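## Task

Using forceps T1, move the vial from well A8 of rack R1 into well E3 of tube carrier TC, standing on that well's floor. Then place TC flat within the locators of raised nest N2, with TC's A1 well at the N2 corner labelled A1. Return T1 to holder H1 with both tips in one slot and H1 upright on its base. All other vials must stay upright in their own R1 wells, and R1 must stay in its nest. Everything must stay in place without the robot holding it. Release and move the grippers away at the end.

## Robot and tools

Robot: two arms, left_arm and right_arm, each ending in a parallel gripper. In the shared world frame the origin sits on the table top midway between the arms, +z is up, +x reaches out over the table, and left_arm is on the +y side. The arm names do not match sides of a camera image. TC starts between the arms, and N2 is on the left_arm side. Well labels (row letter, column number, a triangle at A1) are printed on top of R1 and TC. Vials are picked by their caps with the forceps T1, which live in holder H1.

Gripper axes: the fingers extend along the gripper's +z and open and close along its y. The reported hand position is the point between the finger pads, just under 1 cm short of the tips.

execute_actions(actions): a list of actions. Each action is a table of up to 15 rows, one row per control step of 1/30 s; if fewer rows are given, the last row is repeated until 15 steps have run. Every row is a single list of 14 numbers, each in [-1, 1], covering both arms even when one is idle: dx, dy, dz, rx, ry, rz, opening for left_arm, then the same seven for right_arm. dx..rz are an offset in that gripper's own axes from its measured pose at the start of the action (for a call's first action, the last pose reported in this scene), not from the previous row. Scale: 1.0 equals 0.6 m of translation or 180 degrees of rotation; rx, ry, rz form one rotation vector. Opening is absolute: +1 fully open (0.087 m), -1 closed. An empty list just returns state and images.

move(target, speed, blocking): target is one 14-number row laid out as above, an offset from the pose in the latest result that showed one. Each gripper follows a straight line toward its target; both finish together in 0.5 to 10 s, or stop short after 10 s. Rotation goes the shorter way. speed is the path's top speed in m/s, 0.002 to 0.5 (default 0.25); rotation is capped at twice that in rad/s. Paths do not avoid obstacles or the other arm, and the real hand can lag, wander, or overshoot speed, especially with a nearly straight arm. Openings are applied at the start. With blocking=false you get a result after 0.5 s while motion continues; other moves and actions are refused until you see it finish (use wait or stop). The result adds a move: line with the ending (done, off_target, moving, held, fault) and any limits: paced means the sent pose was clipped, held means a check blocked steps (later steps may then run much faster than speed). Distances to target are also reported. Faster contacts and targets set deeper past contact press harder.

wait(seconds): 0 to 10; lets the scene run with each arm on its last command, ending early if a running move completes. stop(): brakes a running move, needing room to decelerate; fingers keep moving. zoom_image(camera, region): camera is cam_high, cam_low, cam_left_wrist or cam_right_wrist; region is [x0, y0, x1, y1] in image pixels from the top-left, max 504 by 504. finished_scene(scene): ends the current scene by its number; irreversible. Replying with no tool call ends everything.

Results: the state line gives each gripper's position (m) and quaternion wxyz in the world frame; it can be off, more so at long reach. Hand target lines show where the controller now drives each gripper. grip_measured is finger opening on the command scale (last Joint positions entry is metres); each gripper reads up to about 1 mm wrong by a fixed amount. To hold something, keep commanding about 0.02 below grip_measured; less squeezes more gently. Pads push up to roughly 20 N; fast closing can push harder. A pose unreachable line means the clearance check altered or blocked that arm's command. Joint torques are raw drive outputs with offsets, scaling and noise; friction can fake or hide loads. MOTOR HOT appears from 75 C; at 90 C the arm halts for 10 s, and at 100 C it goes limp and drops. FAULT lines report stops. Camera calibration lines give K, distortion and T_world_to_cam; real cameras may differ slightly.

Controller behaviour: each step, the commanded pose is limited to 70 mm and 16 degrees from the measured pose, and position wins over orientation if both cannot be met. Large offsets need several actions; after an action the arm goes at most to its last clipped pose. Joint friction can leave the hand up to about 31 mm off, and tiny commands may not move it. Since offsets start from the measured pose, repeating a small push into something rigid does not press harder, but into something yielding it goes further. For an idle arm, send the offset back to its desired pose in the first call of a reply, zeros afterwards, and its correct opening always. The robot keeps its last command while you compose a reply. Joint ranges (rad): waist -2.618 to 3.054, shoulder 0 to 3.142, elbow 0 to 3.142, wrist pitch -1.571 to 1.571, wrist yaw -1.571 to 1.571, wrist roll -2.094 to 2.094.

Avoid: dropping or knocking anything off the table, letting the arms collide or press each other, hard slams or pushes, overheating motors. Held parts may be briefly tugged and loose items nudged. Before finishing, confirm everything rests on its own, then open and withdraw both grippers.

Each tool is called after ">>>" in YAML: its name, and indented under it one key for each argument.

## Session

>>> execute_actions:
  actions: []

Scene clock: 0.00 s.
left_arm: end_effector_position=(+0.3033, +0.4869, +0.3196) grip_measured=+0.998 end_effector_quat_wxyz=(+0.694, +0.078, +0.695, +0.171) | right_arm: end_effector_position=(+0.2964, -0.3129, +0.2033) grip_measured=+1.000 end_effector_quat_wxyz=(+0.158, -0.511, +0.829, -0.162)
Joint positions: left_arm=[1.036 1.191 0.926 0.296 0.752 0.333 0.087] | right_arm=[-0.248  1.305  1.319 -1.132  0.066 -1.214  0.087]
Joint velocities: left_arm=[ 0.022 -0.002 -0.012 -0.022  0.022  0.022 -0.   ] | right_arm=[ 0.002  0.012 -0.002 -0.125 -0.051  0.051  0.   ]
Joint torques (N m, as the arm reports them, + toward a larger angle): no reading
Motor temperatures (°C, as the motors report them): left_arm=[21 32 27 24 20 22] | right_arm=[20 28 24 22 21 21]
Hand target (left_arm): +0.303, +0.487, +0.320; +0.694, +0.078, +0.695, +0.171
Hand target (right_arm): +0.296, -0.313, +0.203; +0.158, -0.511, +0.829, -0.162
camera_calibration (this result's frames):
cam_left_wrist: T_world_to_cam=[[0.141353, -0.925523, -0.351321, 0.51774], [-0.773757, 0.118076, -0.622381, 0.397525], [0.617511, 0.359812, -0.69944, 0.00430091], [0, 0, 0, 1]] pos_world=[0.231748, 0.430695, 0.432313]
cam_right_wrist: T_world_to_cam=[[0.802492, -0.407317, 0.436004, -0.458299], [-0.594097, -0.477785, 0.647124, -0.0885546], [-0.0552683, -0.778341, -0.625404, 0.0414158], [0, 0, 0, 1]] pos_world=[0.31746, -0.196747, 0.283028]

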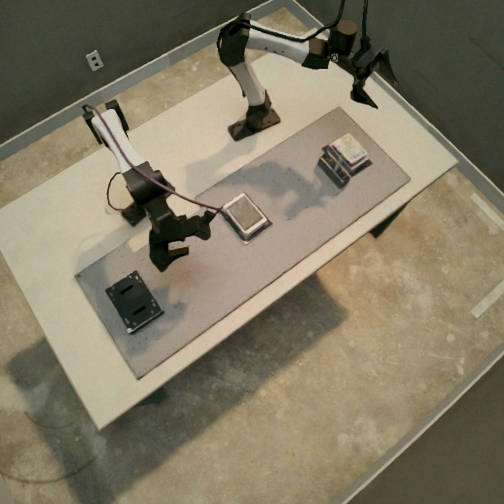

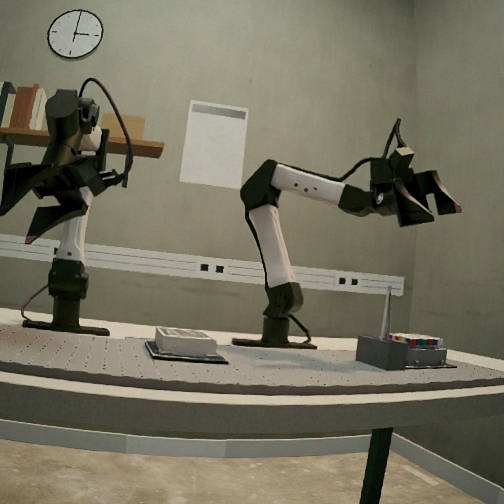

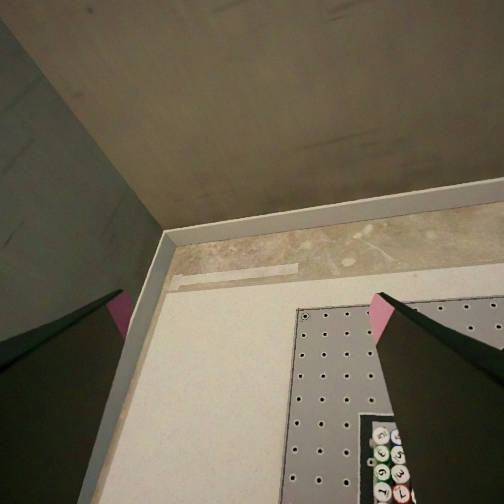

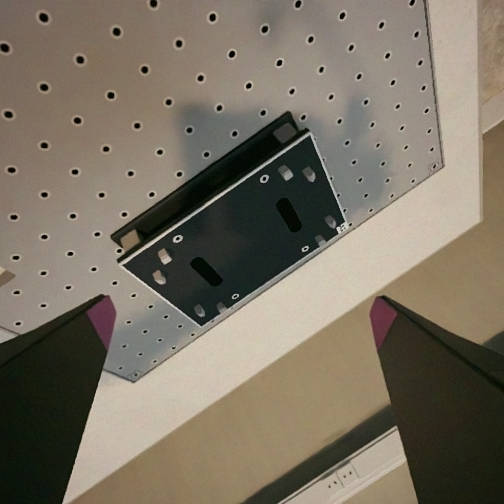

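>>> move:
  target: [0.22,-0.17,-0.067,0.121,0.493,-0.055,-0.6, 0,0,0,0,0,0,1]

>>> zoom_image:
  camera: "cam_high"
  region: [90, 170, 290, 350]

Scene clock: 4.43 s.
left_arm: end_effector_position=(+0.2710, +0.4370, +0.1662) grip_measured=-0.600 end_effector_quat_wxyz=(+0.012, -0.012, +1.000, +0.002) | right_arm: end_effector_position=(+0.2964, -0.3129, +0.2033) grip_measured=+1.000 end_effector_quat_wxyz=(+0.158, -0.511, +0.829, -0.162)
Joint positions: left_arm=[ 0.645  2.023  2.046 -1.571  0.008  0.467  0.018] | right_arm=[-0.248  1.305  1.319 -1.132  0.066 -1.214  0.087]
Joint velocities: left_arm=[ 0.007  0.012 -0.002 -0.037 -0.022  0.037  0.   ] | right_arm=[ 0.012 -0.007 -0.007 -0.051 -0.037 -0.051  0.   ]
Joint torques (N m, as the arm reports them, + toward a larger angle): left_arm=[-0.77 -8.39  8.18  0.35  0.15 -0.06] | right_arm=[-0.68 -5.3   7.4   1.19 -0.1  -0.02]
Motor temperatures (°C, as the motors report them): left_arm=[21 32 28 24 20 22] | right_arm=[20 28 25 22 21 21]
Hand target (left_arm): +0.273, +0.435, +0.163; +0.002, -0.012, +1.000, +0.000
Hand target (right_arm): +0.296, -0.313, +0.203; +0.158, -0.511, +0.829, -0.162
Off the commanded pose (left_arm): 0.008 m, 2 deg.
Off the commanded pose (right_arm): 0.000 m, 0 deg.
move: done
camera_calibration (this result's frames):
cam_left_wrist: T_world_to_cam=[[0.0189514, -0.999706, -0.0150971, 0.431979], [-0.661252, -0.0238582, 0.749784, 0.0864588], [-0.749925, -0.00422649, -0.66151, 0.458257], [0, 0, 0, 1]] pos_world=[0.392643, 0.435852, 0.244838]
cam_right_wrist: T_world_to_cam=[[0.802492, -0.407317, 0.436004, -0.458299], [-0.594097, -0.477785, 0.647124, -0.0885546], [-0.0552683, -0.778341, -0.625404, 0.0414158], [0, 0, 0, 1]] pos_world=[0.31746, -0.196747, 0.283028]

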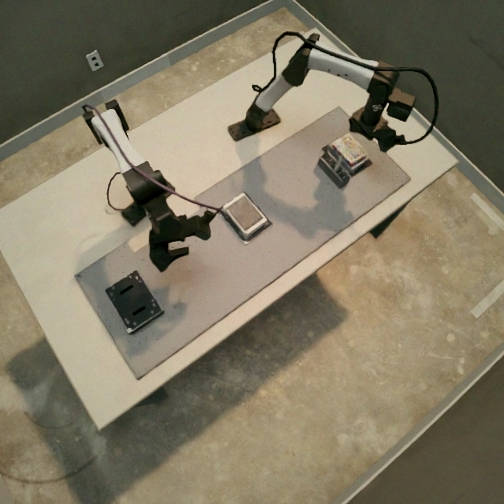

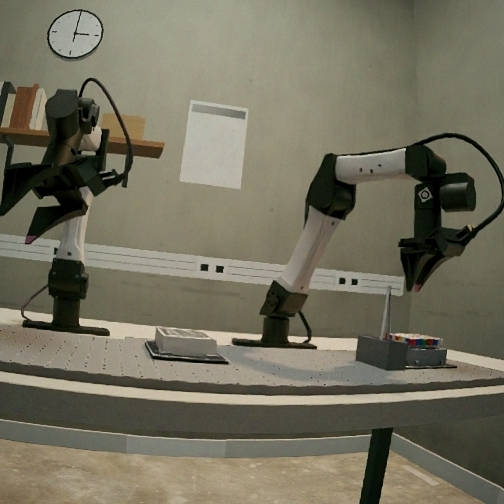

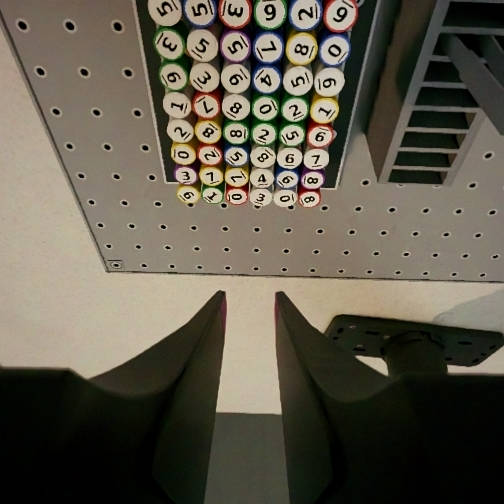

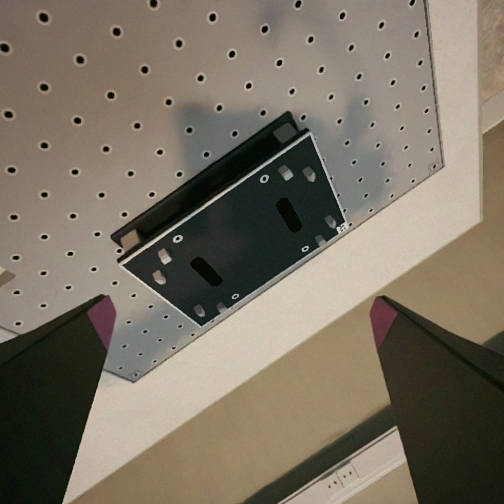

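Region (90, 170, 290, 350) of cam_high's 504x504 image, scaled by 2.520, with more detail than that image has; it fills the top 454 rows of this view, and the rest is white.

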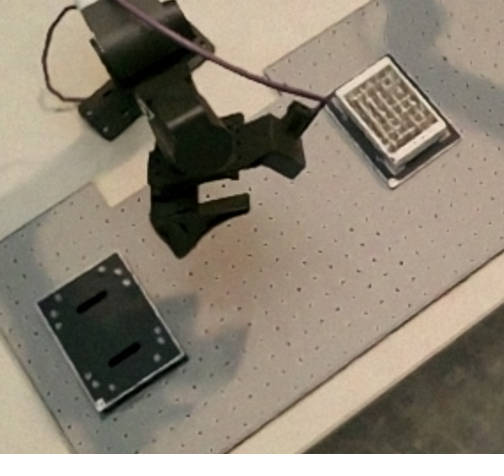

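>>> move:
  target: [0.058,-0.07,0.1,0,0,-0.243,-0.6, 0,0,0,0,0,0,1]
  speed: 0.15

Scene clock: 8.27 s.
left_arm: end_effector_position=(+0.2433, +0.3949, +0.1039) grip_measured=-0.600 end_effector_quat_wxyz=(+0.009, -0.373, +0.928, -0.003) | right_arm: end_effector_position=(+0.2964, -0.3129, +0.2033) grip_measured=+1.000 end_effector_quat_wxyz=(+0.158, -0.511, +0.829, -0.162)
Joint positions: left_arm=[ 0.662  1.829  1.53  -1.255  0.008 -0.256  0.018] | right_arm=[-0.248  1.305  1.319 -1.132  0.066 -1.214  0.087]
Joint velocities: left_arm=[ 0.007  0.012  0.007 -0.007 -0.022 -0.11   0.   ] | right_arm=[-0.012 -0.002 -0.002 -0.022 -0.037  0.022  0.   ]
Joint torques (N m, as the arm reports them, + toward a larger angle): left_arm=[ 0.88 -9.84  5.22  0.58  0.17 -0.07] | right_arm=[-0.62 -5.23  7.38  1.23 -0.07 -0.06]
Motor temperatures (°C, as the motors report them): left_arm=[21 33 28 24 20 22] | right_arm=[20 28 25 23 21 21]
Hand target (left_arm): +0.239, +0.396, +0.104; +0.012, -0.384, +0.923, -0.003
Hand target (right_arm): +0.296, -0.313, +0.203; +0.158, -0.511, +0.829, -0.162
Off the commanded pose (left_arm): 0.005 m, 1 deg.
Off the commanded pose (right_arm): 0.000 m, 0 deg.
move: done
camera_calibration (this result's frames):
cam_left_wrist: T_world_to_cam=[[0.687778, -0.725921, -0.00020917, 0.11716], [-0.474639, -0.449918, 0.756499, 0.236037], [-0.549253, -0.520204, -0.653995, 0.550225], [0, 0, 0, 1]] pos_world=[0.333665, 0.477476, 0.181307]
cam_right_wrist: T_world_to_cam=[[0.802492, -0.407317, 0.436004, -0.458299], [-0.594097, -0.477785, 0.647124, -0.0885546], [-0.0552683, -0.778341, -0.625404, 0.0414158], [0, 0, 0, 1]] pos_world=[0.31746, -0.196747, 0.283028]

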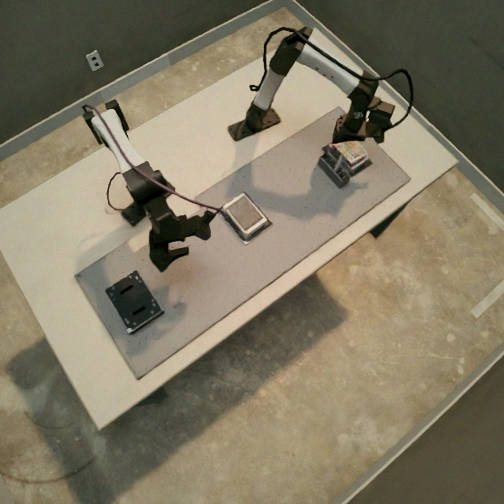

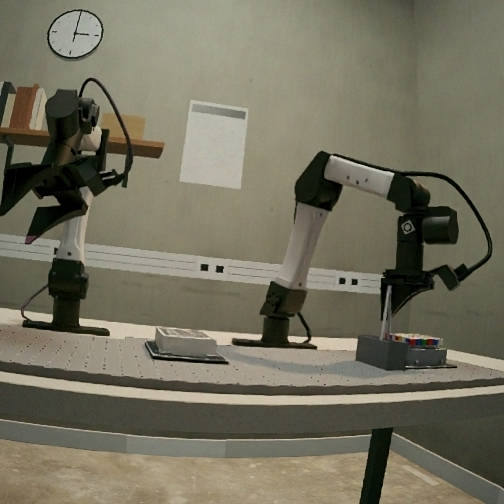

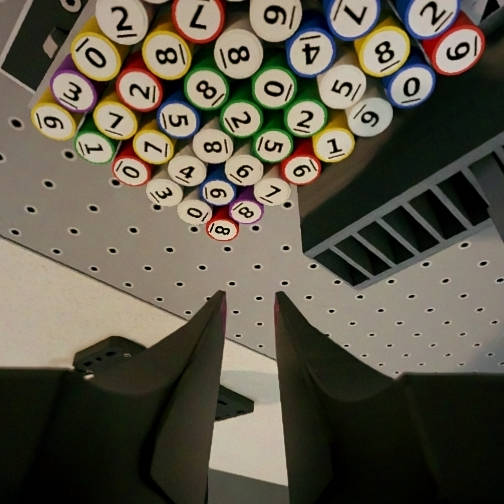

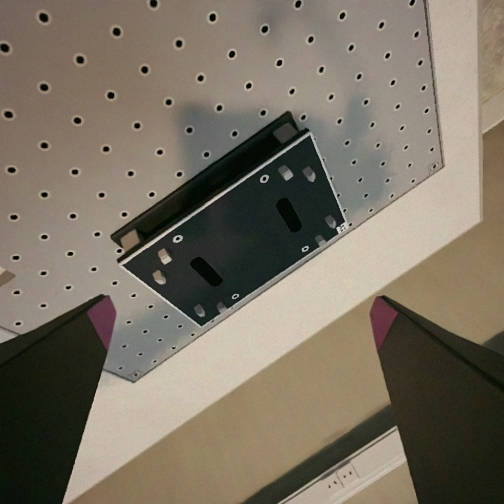

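>>> move:
  target: [0.004,0.02,0.06,0,0,0,-0.6, 0,0,0,0,0,0,1]
  speed: 0.05

Scene clock: 9.90 s.
left_arm: end_effector_position=(+0.2378, +0.4004, +0.0737) grip_measured=-0.600 end_effector_quat_wxyz=(+0.012, -0.372, +0.928, -0.002) | right_arm: end_effector_position=(+0.2964, -0.3129, +0.2033) grip_measured=+1.000 end_effector_quat_wxyz=(+0.158, -0.511, +0.829, -0.162)
Joint positions: left_arm=[ 0.684  1.829  1.41  -1.129  0.008 -0.233  0.018] | right_arm=[-0.248  1.305  1.319 -1.132  0.066 -1.214  0.087]
Joint velocities: left_arm=[-0.007 -0.007 -0.012 -0.007  0.081 -0.037  0.   ] | right_arm=[-0.002  0.002 -0.017 -0.022 -0.022 -0.037  0.   ]
Joint torques (N m, as the arm reports them, + toward a larger angle): left_arm=[ 0.73 -8.1   5.23  0.62  0.14  0.13] | right_arm=[-0.6  -5.21  7.33  1.19 -0.11 -0.03]
Motor temperatures (°C, as the motors report them): left_arm=[21 34 28 24 20 22] | right_arm=[20 28 25 23 21 21]
Hand target (left_arm): +0.234, +0.403, +0.068; +0.009, -0.373, +0.928, -0.003
Hand target (right_arm): +0.296, -0.313, +0.203; +0.158, -0.511, +0.829, -0.162
Off the commanded pose (left_arm): 0.007 m, 0 deg.
Off the commanded pose (right_arm): 0.000 m, 0 deg.
move: done
camera_calibration (this result's frames):
cam_left_wrist: T_world_to_cam=[[0.686949, -0.726705, 0.000839417, 0.125346], [-0.479099, -0.45202, 0.752424, 0.260966], [-0.546411, -0.517279, -0.658678, 0.528814], [0, 0, 0, 1]] pos_world=[0.327873, 0.482596, 0.151856]
cam_right_wrist: T_world_to_cam=[[0.802492, -0.407317, 0.436004, -0.458299], [-0.594097, -0.477785, 0.647124, -0.0885546], [-0.0552683, -0.778341, -0.625404, 0.0414158], [0, 0, 0, 1]] pos_world=[0.31746, -0.196747, 0.283028]

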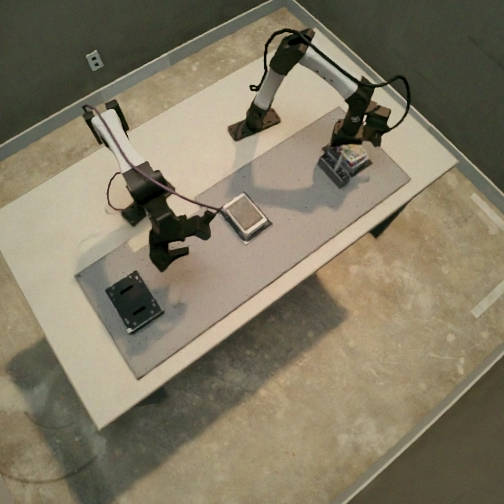

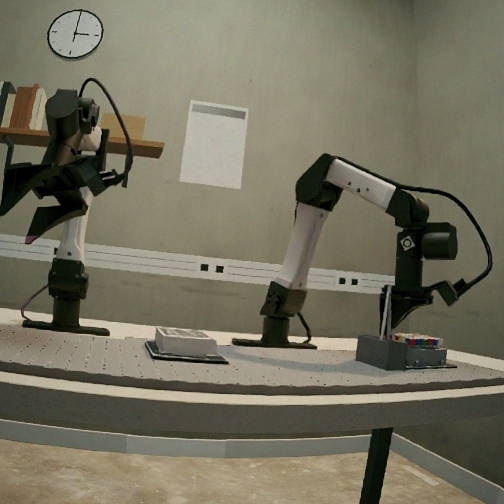

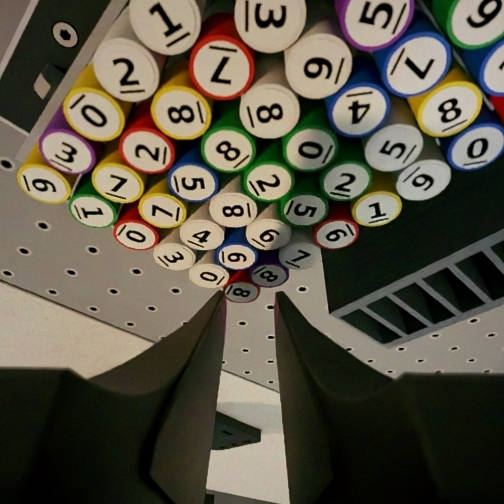

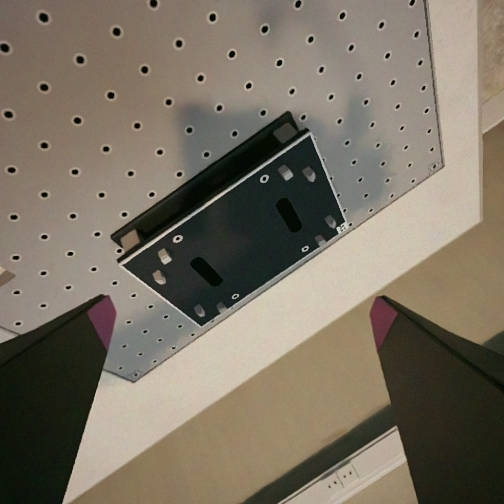

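>>> move:
  target: [0,0.011,0.016,0,0,0,-0.6, 0,0,0,0,0,0,1]
  speed: 0.03

>>> move:
  target: [-0.018,0,0.004,0,0,0,-0.6, 0,0,0,0,0,0,1]
  speed: 0.03

Scene clock: 14.33 s.
left_arm: end_effector_position=(+0.2376, +0.4026, +0.0704) grip_measured=-0.600 end_effector_quat_wxyz=(+0.015, -0.372, +0.928, -0.002) | right_arm: end_effector_position=(+0.2964, -0.3129, +0.2033) grip_measured=+1.000 end_effector_quat_wxyz=(+0.158, -0.511, +0.829, -0.162)
Joint positions: left_arm=[ 0.69   1.829  1.398 -1.111  0.008 -0.226  0.018] | right_arm=[-0.248  1.305  1.319 -1.132  0.066 -1.214  0.087]
Joint velocities: left_arm=[ 0.002  0.012 -0.007 -0.007  0.022 -0.037  0.001] | right_arm=[ 0.002 -0.002 -0.007 -0.007 -0.022 -0.007  0.   ]
Joint torques (N m, as the arm reports them, + toward a larger angle): left_arm=[ 0.99 -8.22  5.16  0.66  0.19  0.17] | right_arm=[-0.55 -5.33  7.46  1.2  -0.05 -0.04]
Motor temperatures (°C, as the motors report them): left_arm=[21 35 28 24 20 22] | right_arm=[20 28 26 23 21 21]
Hand target (left_arm): +0.234, +0.405, +0.064; +0.012, -0.372, +0.928, -0.002
Hand target (right_arm): +0.296, -0.313, +0.203; +0.158, -0.511, +0.829, -0.162
Off the commanded pose (left_arm): 0.008 m, 0 deg.
Off the commanded pose (right_arm): 0.000 m, 0 deg.
move: done
camera_calibration (this result's frames):
cam_left_wrist: T_world_to_cam=[[0.686372, -0.727246, 0.00277867, 0.127285], [-0.483657, -0.453614, 0.748539, 0.266304], [-0.543111, -0.51512, -0.663085, 0.526383], [0, 0, 0, 1]] pos_world=[0.327319, 0.484517, 0.149344]
cam_right_wrist: T_world_to_cam=[[0.802492, -0.407317, 0.436004, -0.458299], [-0.594097, -0.477785, 0.647124, -0.0885546], [-0.0552683, -0.778341, -0.625404, 0.0414158], [0, 0, 0, 1]] pos_world=[0.31746, -0.196747, 0.283028]

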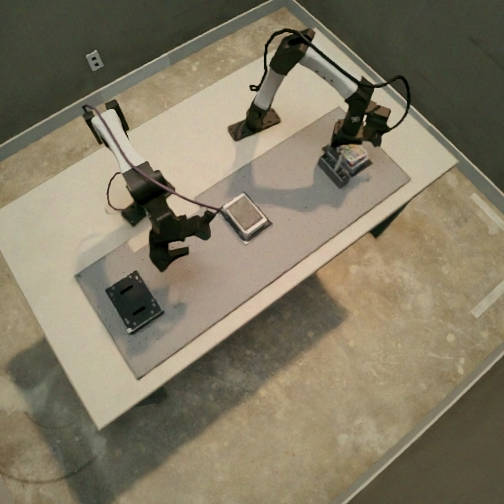

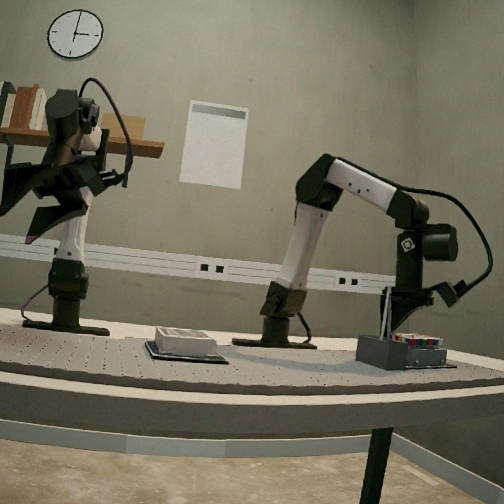

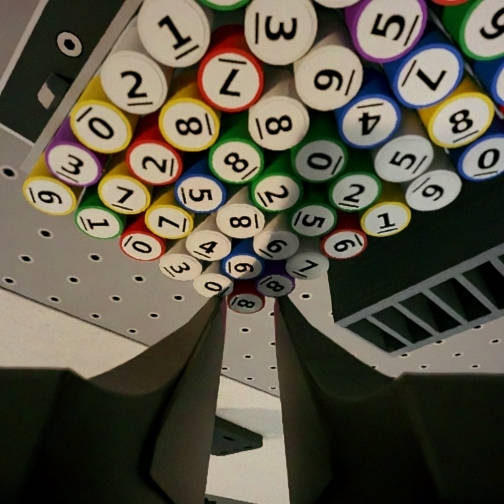

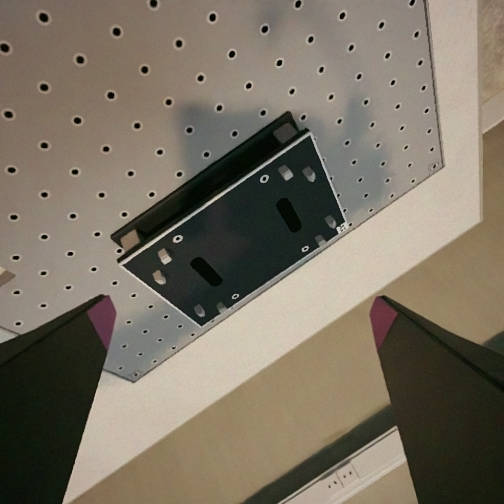

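Scene clock: 15.03 s.
left_arm: end_effector_position=(+0.2424, +0.4055, +0.0743) grip_measured=-0.600 end_effector_quat_wxyz=(+0.020, -0.372, +0.928, -0.001) | right_arm: end_effector_position=(+0.2964, -0.3129, +0.2033) grip_measured=+1.000 end_effector_quat_wxyz=(+0.158, -0.511, +0.829, -0.162)
Joint positions: left_arm=[ 0.69   1.838  1.426 -1.121  0.008 -0.226  0.018] | right_arm=[-0.248  1.305  1.319 -1.132  0.066 -1.214  0.087]
Joint velocities: left_arm=[ 0.002 -0.007  0.012 -0.095 -0.037  0.066  0.001] | right_arm=[-0.007  0.002 -0.002 -0.007 -0.051 -0.066  0.   ]
Joint torques (N m, as the arm reports them, + toward a larger angle): left_arm=[ 0.54 -6.23  8.32  0.58  0.15  0.1 ] | right_arm=[-0.55 -5.32  7.29  1.22 -0.08 -0.01]
Motor temperatures (°C, as the motors report them): left_arm=[21 35 28 24 20 22] | right_arm=[20 28 26 23 21 21]
Hand target (left_arm): +0.245, +0.410, +0.068; +0.015, -0.372, +0.928, -0.002
Hand target (right_arm): +0.296, -0.313, +0.203; +0.158, -0.511, +0.829, -0.162
Off the commanded pose (left_arm): 0.008 m, 1 deg.
Off the commanded pose (right_arm): 0.000 m, 0 deg.
move: done
camera_calibration (this result's frames):
cam_left_wrist: T_world_to_cam=[[0.68634, -0.727264, 0.00486486, 0.125908], [-0.48977, -0.457244, 0.74233, 0.270437], [-0.537645, -0.511874, -0.670017, 0.530932], [0, 0, 0, 1]] pos_world=[0.331489, 0.486994, 0.154367]
cam_right_wrist: T_world_to_cam=[[0.802492, -0.407317, 0.436004, -0.458299], [-0.594097, -0.477785, 0.647124, -0.0885546], [-0.0552683, -0.778341, -0.625404, 0.0414158], [0, 0, 0, 1]] pos_world=[0.31746, -0.196747, 0.283028]

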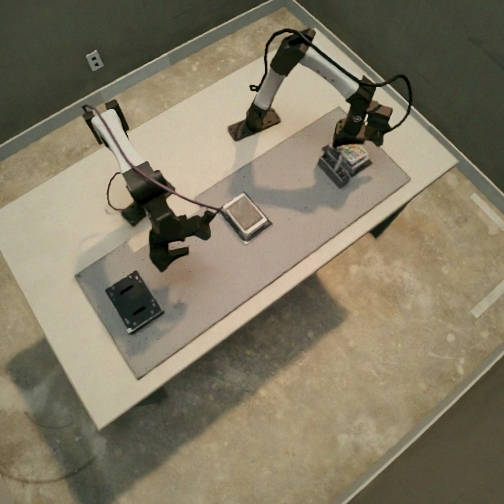

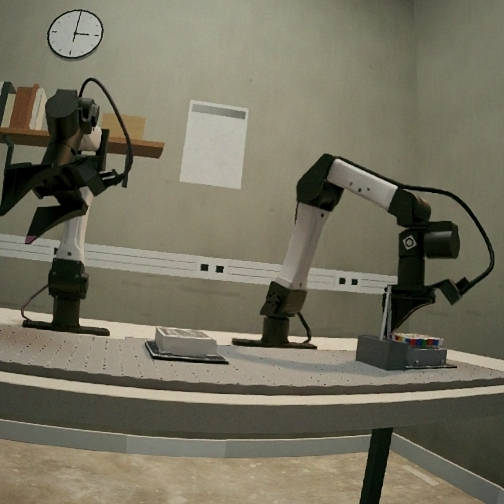

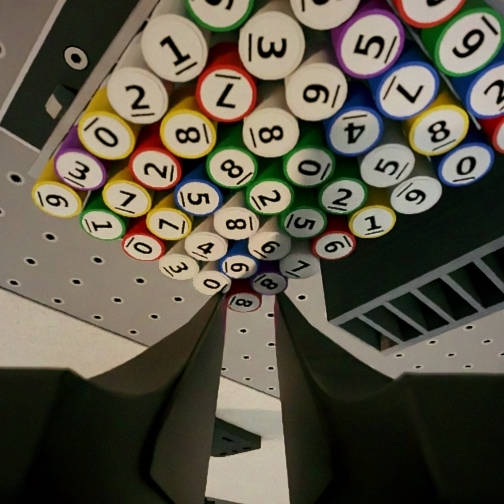

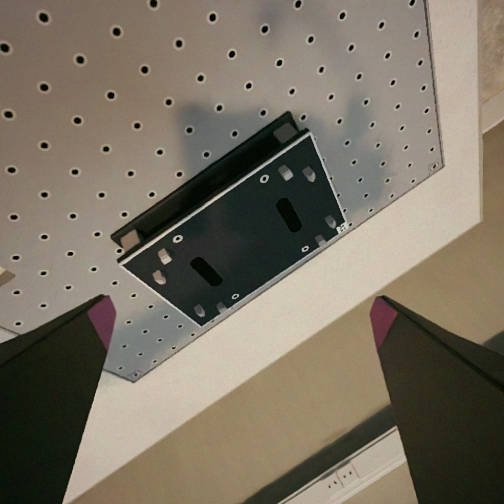

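It rose; push down a few mm.

>>> move:
  target: [0,0.005,0.022,0,0,0,-0.62, 0,0,0,0,0,0,1]
  speed: 0.03

Scene clock: 16.10 s.
left_arm: end_effector_position=(+0.2416, +0.4046, +0.0718) grip_measured=-0.620 end_effector_quat_wxyz=(+0.018, -0.372, +0.928, -0.003) | right_arm: end_effector_position=(+0.2964, -0.3129, +0.2033) grip_measured=+1.000 end_effector_quat_wxyz=(+0.158, -0.511, +0.829, -0.162)
Joint positions: left_arm=[ 0.69   1.838  1.416 -1.113  0.011 -0.226  0.017] | right_arm=[-0.248  1.305  1.319 -1.132  0.066 -1.214  0.087]
Joint velocities: left_arm=[-0.012  0.032  0.017  0.007 -0.007 -0.066  0.001] | right_arm=[-0.022 -0.002  0.012 -0.007 -0.037 -0.007  0.   ]
Joint torques (N m, as the arm reports them, + toward a larger angle): left_arm=[ 0.68 -7.79  4.54  0.89  0.15  0.13] | right_arm=[-0.52 -5.25  7.34  1.24 -0.09 -0.01]
Motor temperatures (°C, as the motors report them): left_arm=[21 35 28 24 20 22] | right_arm=[20 28 26 23 21 21]
Hand target (left_arm): +0.241, +0.408, +0.061; +0.019, -0.372, +0.928, -0.001
Hand target (right_arm): +0.296, -0.313, +0.203; +0.158, -0.511, +0.829, -0.162
Off the commanded pose (left_arm): 0.011 m, 0 deg.
Off the commanded pose (right_arm): 0.000 m, 0 deg.
move: off_target (left_arm)
camera_calibration (this result's frames):
cam_left_wrist: T_world_to_cam=[[0.686285, -0.727303, 0.00651275, 0.12569], [-0.48897, -0.454727, 0.7444, 0.270159], [-0.538443, -0.514055, -0.667702, 0.529243], [0, 0, 0, 1]] pos_world=[0.330808, 0.486323, 0.151452]
cam_right_wrist: T_world_to_cam=[[0.802492, -0.407317, 0.436004, -0.458299], [-0.594097, -0.477785, 0.647124, -0.0885546], [-0.0552683, -0.778341, -0.625404, 0.0414158], [0, 0, 0, 1]] pos_world=[0.31746, -0.196747, 0.283028]

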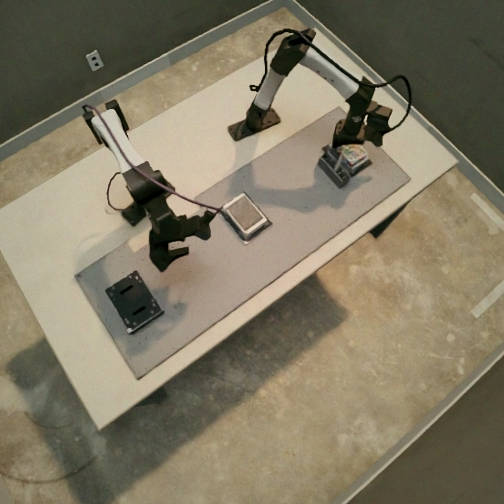

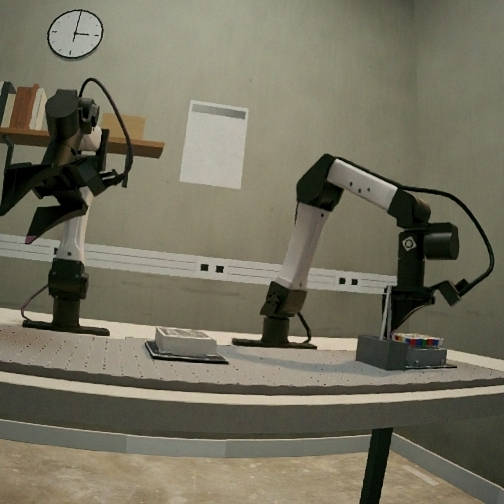

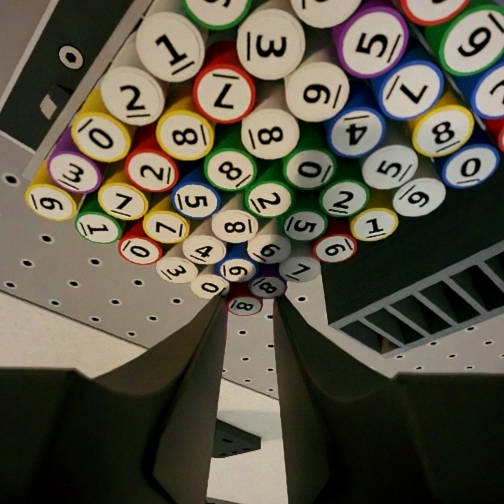

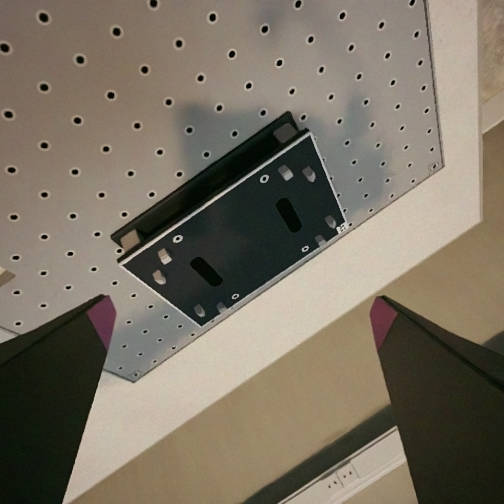

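Likely resting on something; try closing.

>>> move:
  target: [0,0,0,0,0,0,-0.79, 0,0,0,0,0,0,1]

>>> move:
  target: [0,0,-0.1,0,0,0,-0.79, 0,0,0,0,0,0,1]
  speed: 0.05

Scene clock: 17.50 s.
left_arm: end_effector_position=(+0.2401, +0.4046, +0.0719) grip_measured=-0.758 end_effector_quat_wxyz=(+0.016, -0.371, +0.928, -0.001) | right_arm: end_effector_position=(+0.2964, -0.3129, +0.2033) grip_measured=+1.000 end_effector_quat_wxyz=(+0.158, -0.511, +0.829, -0.162)
Joint positions: left_arm=[ 0.69   1.838  1.416 -1.118  0.006 -0.225  0.011] | right_arm=[-0.248  1.305  1.319 -1.132  0.066 -1.214  0.087]
Joint velocities: left_arm=[-0.007 -0.007 -0.017 -0.022 -0.051  0.007 -0.001] | right_arm=[ 0.002  0.002  0.007  0.007 -0.007  0.051  0.   ]
Joint torques (N m, as the arm reports them, + toward a larger angle): left_arm=[ 0.07 -8.5   7.12  0.55  0.2   0.04] | right_arm=[-0.56 -5.33  7.39  1.21 -0.09 -0.03]
Motor temperatures (°C, as the motors report them): left_arm=[21 35 28 24 20 22] | right_arm=[20 28 26 23 21 21]
Hand target (left_arm): +0.242, +0.405, +0.072; +0.019, -0.372, +0.928, -0.003
Hand target (right_arm): +0.296, -0.313, +0.203; +0.158, -0.511, +0.829, -0.162
Off the commanded pose (left_arm): 0.002 m, 0 deg.
Off the commanded pose (right_arm): 0.000 m, 0 deg.
move: done
camera_calibration (this result's frames):
cam_left_wrist: T_world_to_cam=[[0.685866, -0.727728, 0.00094175, 0.127448], [-0.48432, -0.455494, 0.746967, 0.268389], [-0.543159, -0.512775, -0.664861, 0.52896], [0, 0, 0, 1]] pos_world=[0.329883, 0.486235, 0.151087]
cam_right_wrist: T_world_to_cam=[[0.802492, -0.407317, 0.436004, -0.458299], [-0.594097, -0.477785, 0.647124, -0.0885546], [-0.0552683, -0.778341, -0.625404, 0.0414158], [0, 0, 0, 1]] pos_world=[0.31746, -0.196747, 0.283028]

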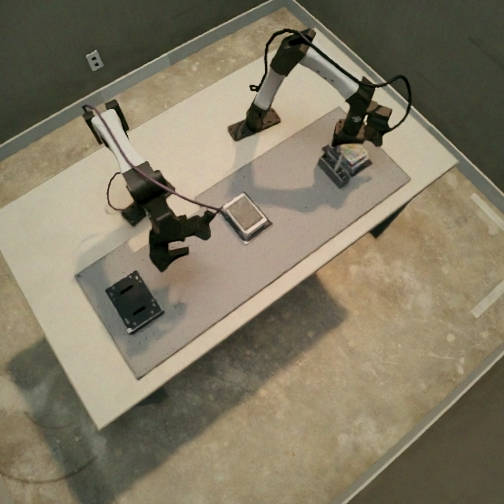

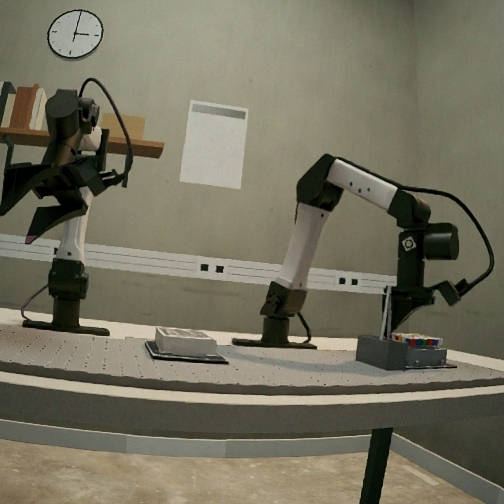

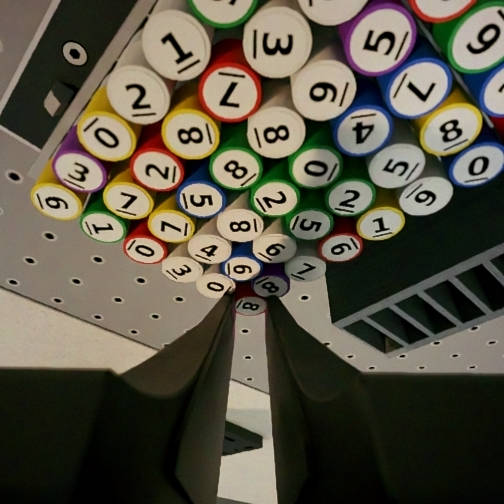

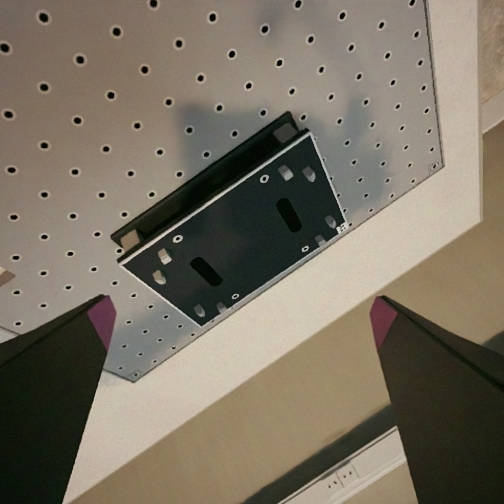

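Scene clock: 19.17 s.
left_arm: end_effector_position=(+0.2375, +0.4033, +0.1200) grip_measured=-0.758 end_effector_quat_wxyz=(+0.001, -0.372, +0.928, -0.002) | right_arm: end_effector_position=(+0.2964, -0.3129, +0.2033) grip_measured=+1.000 end_effector_quat_wxyz=(+0.158, -0.511, +0.829, -0.162)
Joint positions: left_arm=[ 0.69   1.838  1.603 -1.334  0.005 -0.225  0.011] | right_arm=[-0.248  1.305  1.319 -1.132  0.066 -1.214  0.087]
Joint velocities: left_arm=[ 0.007 -0.012 -0.017 -0.007 -0.022 -0.066  0.001] | right_arm=[-0.002 -0.002 -0.002 -0.066 -0.022  0.022  0.   ]
Joint torques (N m, as the arm reports them, + toward a larger angle): left_arm=[ -0.1  -10.34   8.55   0.35   0.18   0.01] | right_arm=[-0.57 -5.22  7.44  1.21 -0.1  -0.06]
Motor temperatures (°C, as the motors report them): left_arm=[21 36 29 24 20 22] | right_arm=[20 28 26 23 21 21]
Hand target (left_arm): +0.238, +0.403, +0.131; +0.016, -0.371, +0.928, -0.001
Hand target (right_arm): +0.296, -0.313, +0.203; +0.158, -0.511, +0.829, -0.162
Off the commanded pose (left_arm): 0.012 m, 2 deg.
Off the commanded pose (right_arm): 0.000 m, 0 deg.
move: off_target (left_arm)
camera_calibration (this result's frames):
cam_left_wrist: T_world_to_cam=[[0.68581, -0.727752, -0.0064142, 0.129157], [-0.465272, -0.4452, 0.765061, 0.219687], [-0.559631, -0.521703, -0.643925, 0.563807], [0, 0, 0, 1]] pos_world=[0.329161, 0.485939, 0.195804]
cam_right_wrist: T_world_to_cam=[[0.802492, -0.407317, 0.436004, -0.458299], [-0.594097, -0.477785, 0.647124, -0.0885546], [-0.0552683, -0.778341, -0.625404, 0.0414158], [0, 0, 0, 1]] pos_world=[0.31746, -0.196747, 0.283028]

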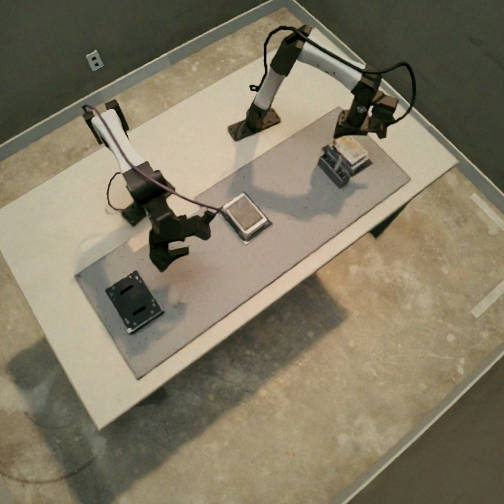

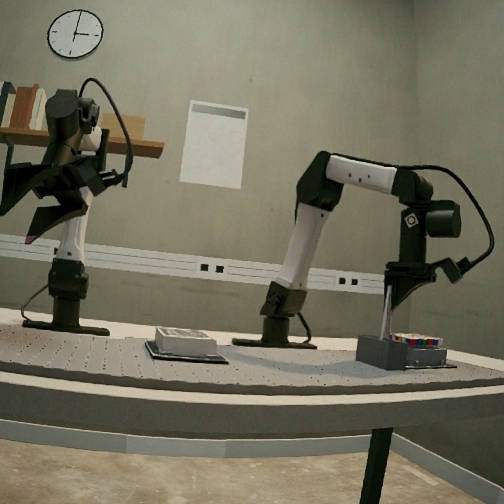

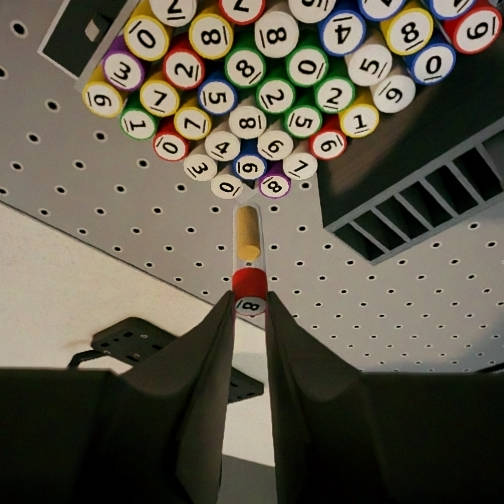

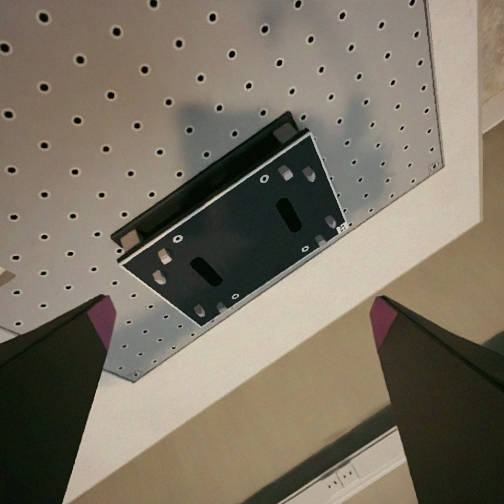

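>>> move:
  target: [0.223,-0.13,-0.035,0,0,0,-0.79, 0,0,0,0,0,0,1]
  speed: 0.2

>>> move:
  target: [0.207,-0.36,0.03,0,0,0.24,-0.79, 0,0,0,0,0,0,1]
  speed: 0.2

Scene clock: 21.53 s.
left_arm: end_effector_position=(+0.2000, +0.2593, +0.1388) grip_measured=-0.758 end_effector_quat_wxyz=(+0.006, -0.370, +0.929, -0.004) | right_arm: end_effector_position=(+0.2964, -0.3129, +0.2033) grip_measured=+1.000 end_effector_quat_wxyz=(+0.158, -0.511, +0.829, -0.162)
Joint positions: left_arm=[ 0.273  1.509  1.315 -1.362  0.004 -0.639  0.011] | right_arm=[-0.248  1.305  1.319 -1.132  0.066 -1.214  0.087]
Joint velocities: left_arm=[-0.002 -0.012  0.002 -0.037  0.007 -0.11  -0.001] | right_arm=[ 0.002  0.017  0.002 -0.066 -0.037 -0.007  0.   ]
Joint torques (N m, as the arm reports them, + toward a larger angle): left_arm=[-0.49 -6.73  5.17  0.36  0.08 -0.09] | right_arm=[-0.61 -5.16  7.44  1.17 -0.05 -0.01]
Motor temperatures (°C, as the motors report them): left_arm=[21 36 29 24 20 22] | right_arm=[20 28 26 23 21 21]
Hand target (left_arm): +0.191, +0.257, +0.138; -0.002, -0.372, +0.928, +0.000
Hand target (right_arm): +0.296, -0.313, +0.203; +0.158, -0.511, +0.829, -0.162
Off the commanded pose (left_arm): 0.008 m, 1 deg.
Off the commanded pose (right_arm): 0.000 m, 0 deg.
move: done
camera_calibration (this result's frames):
cam_left_wrist: T_world_to_cam=[[0.683335, -0.730105, 0.000130247, 0.0503723], [-0.474687, -0.444143, 0.759875, 0.126133], [-0.55473, -0.519311, -0.65007, 0.479057], [0, 0, 0, 1]] pos_world=[0.2912, 0.341578, 0.215569]
cam_right_wrist: T_world_to_cam=[[0.802492, -0.407317, 0.436004, -0.458299], [-0.594097, -0.477785, 0.647124, -0.0885546], [-0.0552683, -0.778341, -0.625404, 0.0414158], [0, 0, 0, 1]] pos_world=[0.31746, -0.196747, 0.283028]

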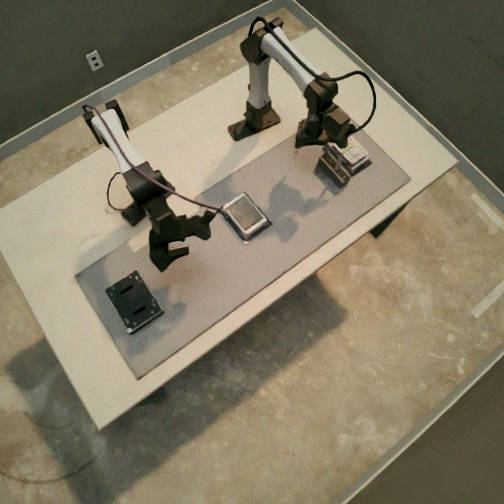

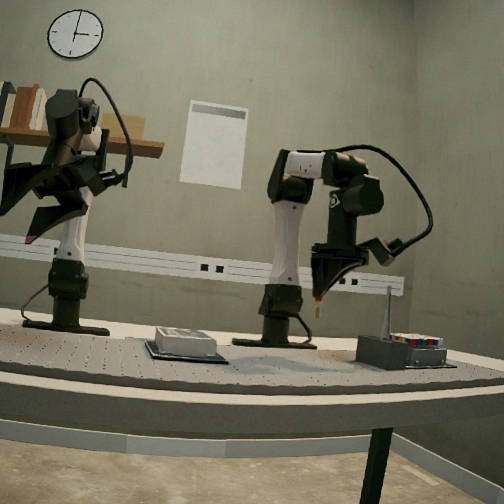

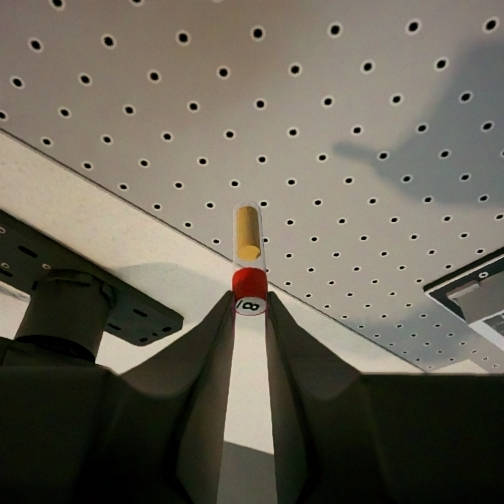

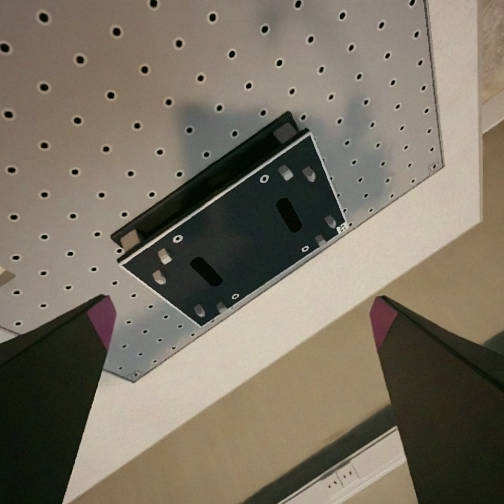

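Scene clock: 23.97 s.
left_arm: end_effector_position=(+0.2564, +0.0218, +0.1248) grip_measured=-0.758 end_effector_quat_wxyz=(+0.011, -0.010, +1.000, -0.004) | right_arm: end_effector_position=(+0.2964, -0.3129, +0.2033) grip_measured=+1.000 end_effector_quat_wxyz=(+0.158, -0.511, +0.829, -0.162)
Joint positions: left_arm=[-0.475  2.065  1.941 -1.424 -0.006 -0.648  0.011] | right_arm=[-0.248  1.305  1.319 -1.132  0.066 -1.214  0.087]
Joint velocities: left_arm=[-0.002 -0.007 -0.002 -0.081 -0.007 -0.037  0.001] | right_arm=[-0.002 -0.007 -0.012 -0.051 -0.022 -0.007  0.   ]
Joint torques (N m, as the arm reports them, + toward a larger angle): left_arm=[-0.25 -8.58  8.43  0.38  0.1   0.12] | right_arm=[-0.56 -5.41  7.41  1.17 -0.1   0.01]
Motor temperatures (°C, as the motors report them): left_arm=[21 36 29 24 20 22] | right_arm=[20 28 26 23 21 21]
Hand target (left_arm): +0.256, +0.021, +0.120; +0.003, -0.002, +1.000, +0.004
Hand target (right_arm): +0.296, -0.313, +0.203; +0.158, -0.511, +0.829, -0.162
Off the commanded pose (left_arm): 0.006 m, 1 deg.
Off the commanded pose (right_arm): 0.000 m, 0 deg.
move: done
camera_calibration (this result's frames):
cam_left_wrist: T_world_to_cam=[[0.0143731, -0.999892, -0.00299427, 0.0162189], [-0.659625, -0.0117323, 0.751504, 0.0971083], [-0.751458, -0.00882637, -0.659722, 0.418454], [0, 0, 0, 1]] pos_world=[0.378273, 0.0210499, 0.203135]
cam_right_wrist: T_world_to_cam=[[0.802492, -0.407317, 0.436004, -0.458299], [-0.594097, -0.477785, 0.647124, -0.0885546], [-0.0552683, -0.778341, -0.625404, 0.0414158], [0, 0, 0, 1]] pos_world=[0.31746, -0.196747, 0.283028]

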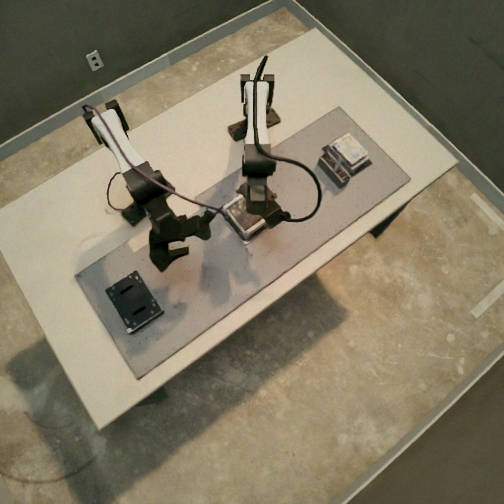

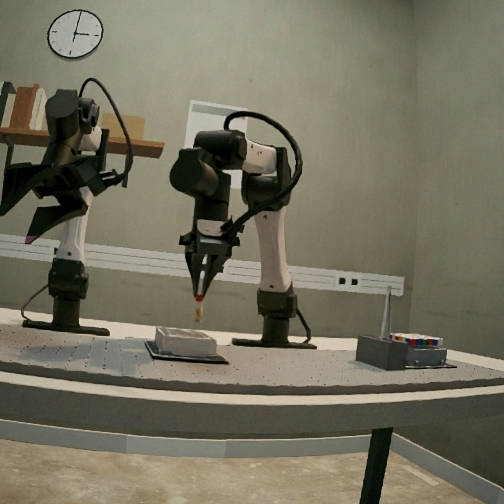

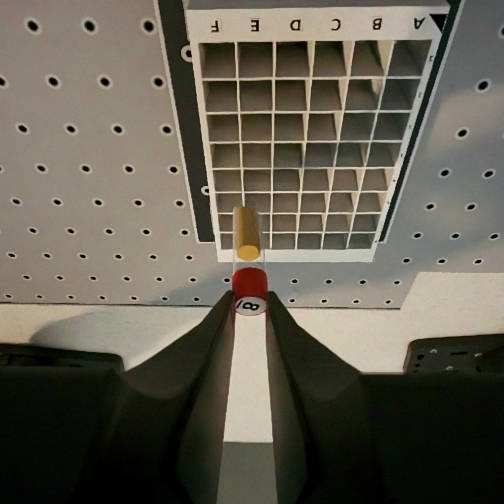

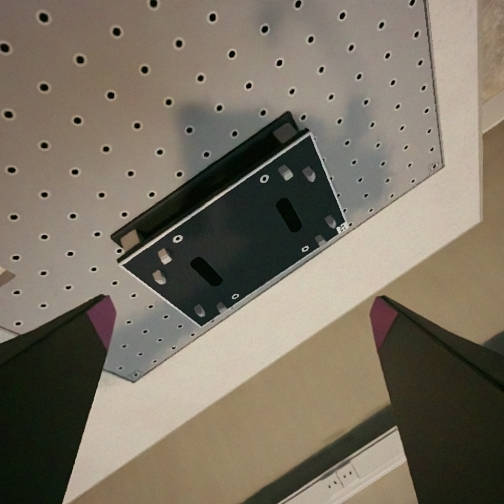

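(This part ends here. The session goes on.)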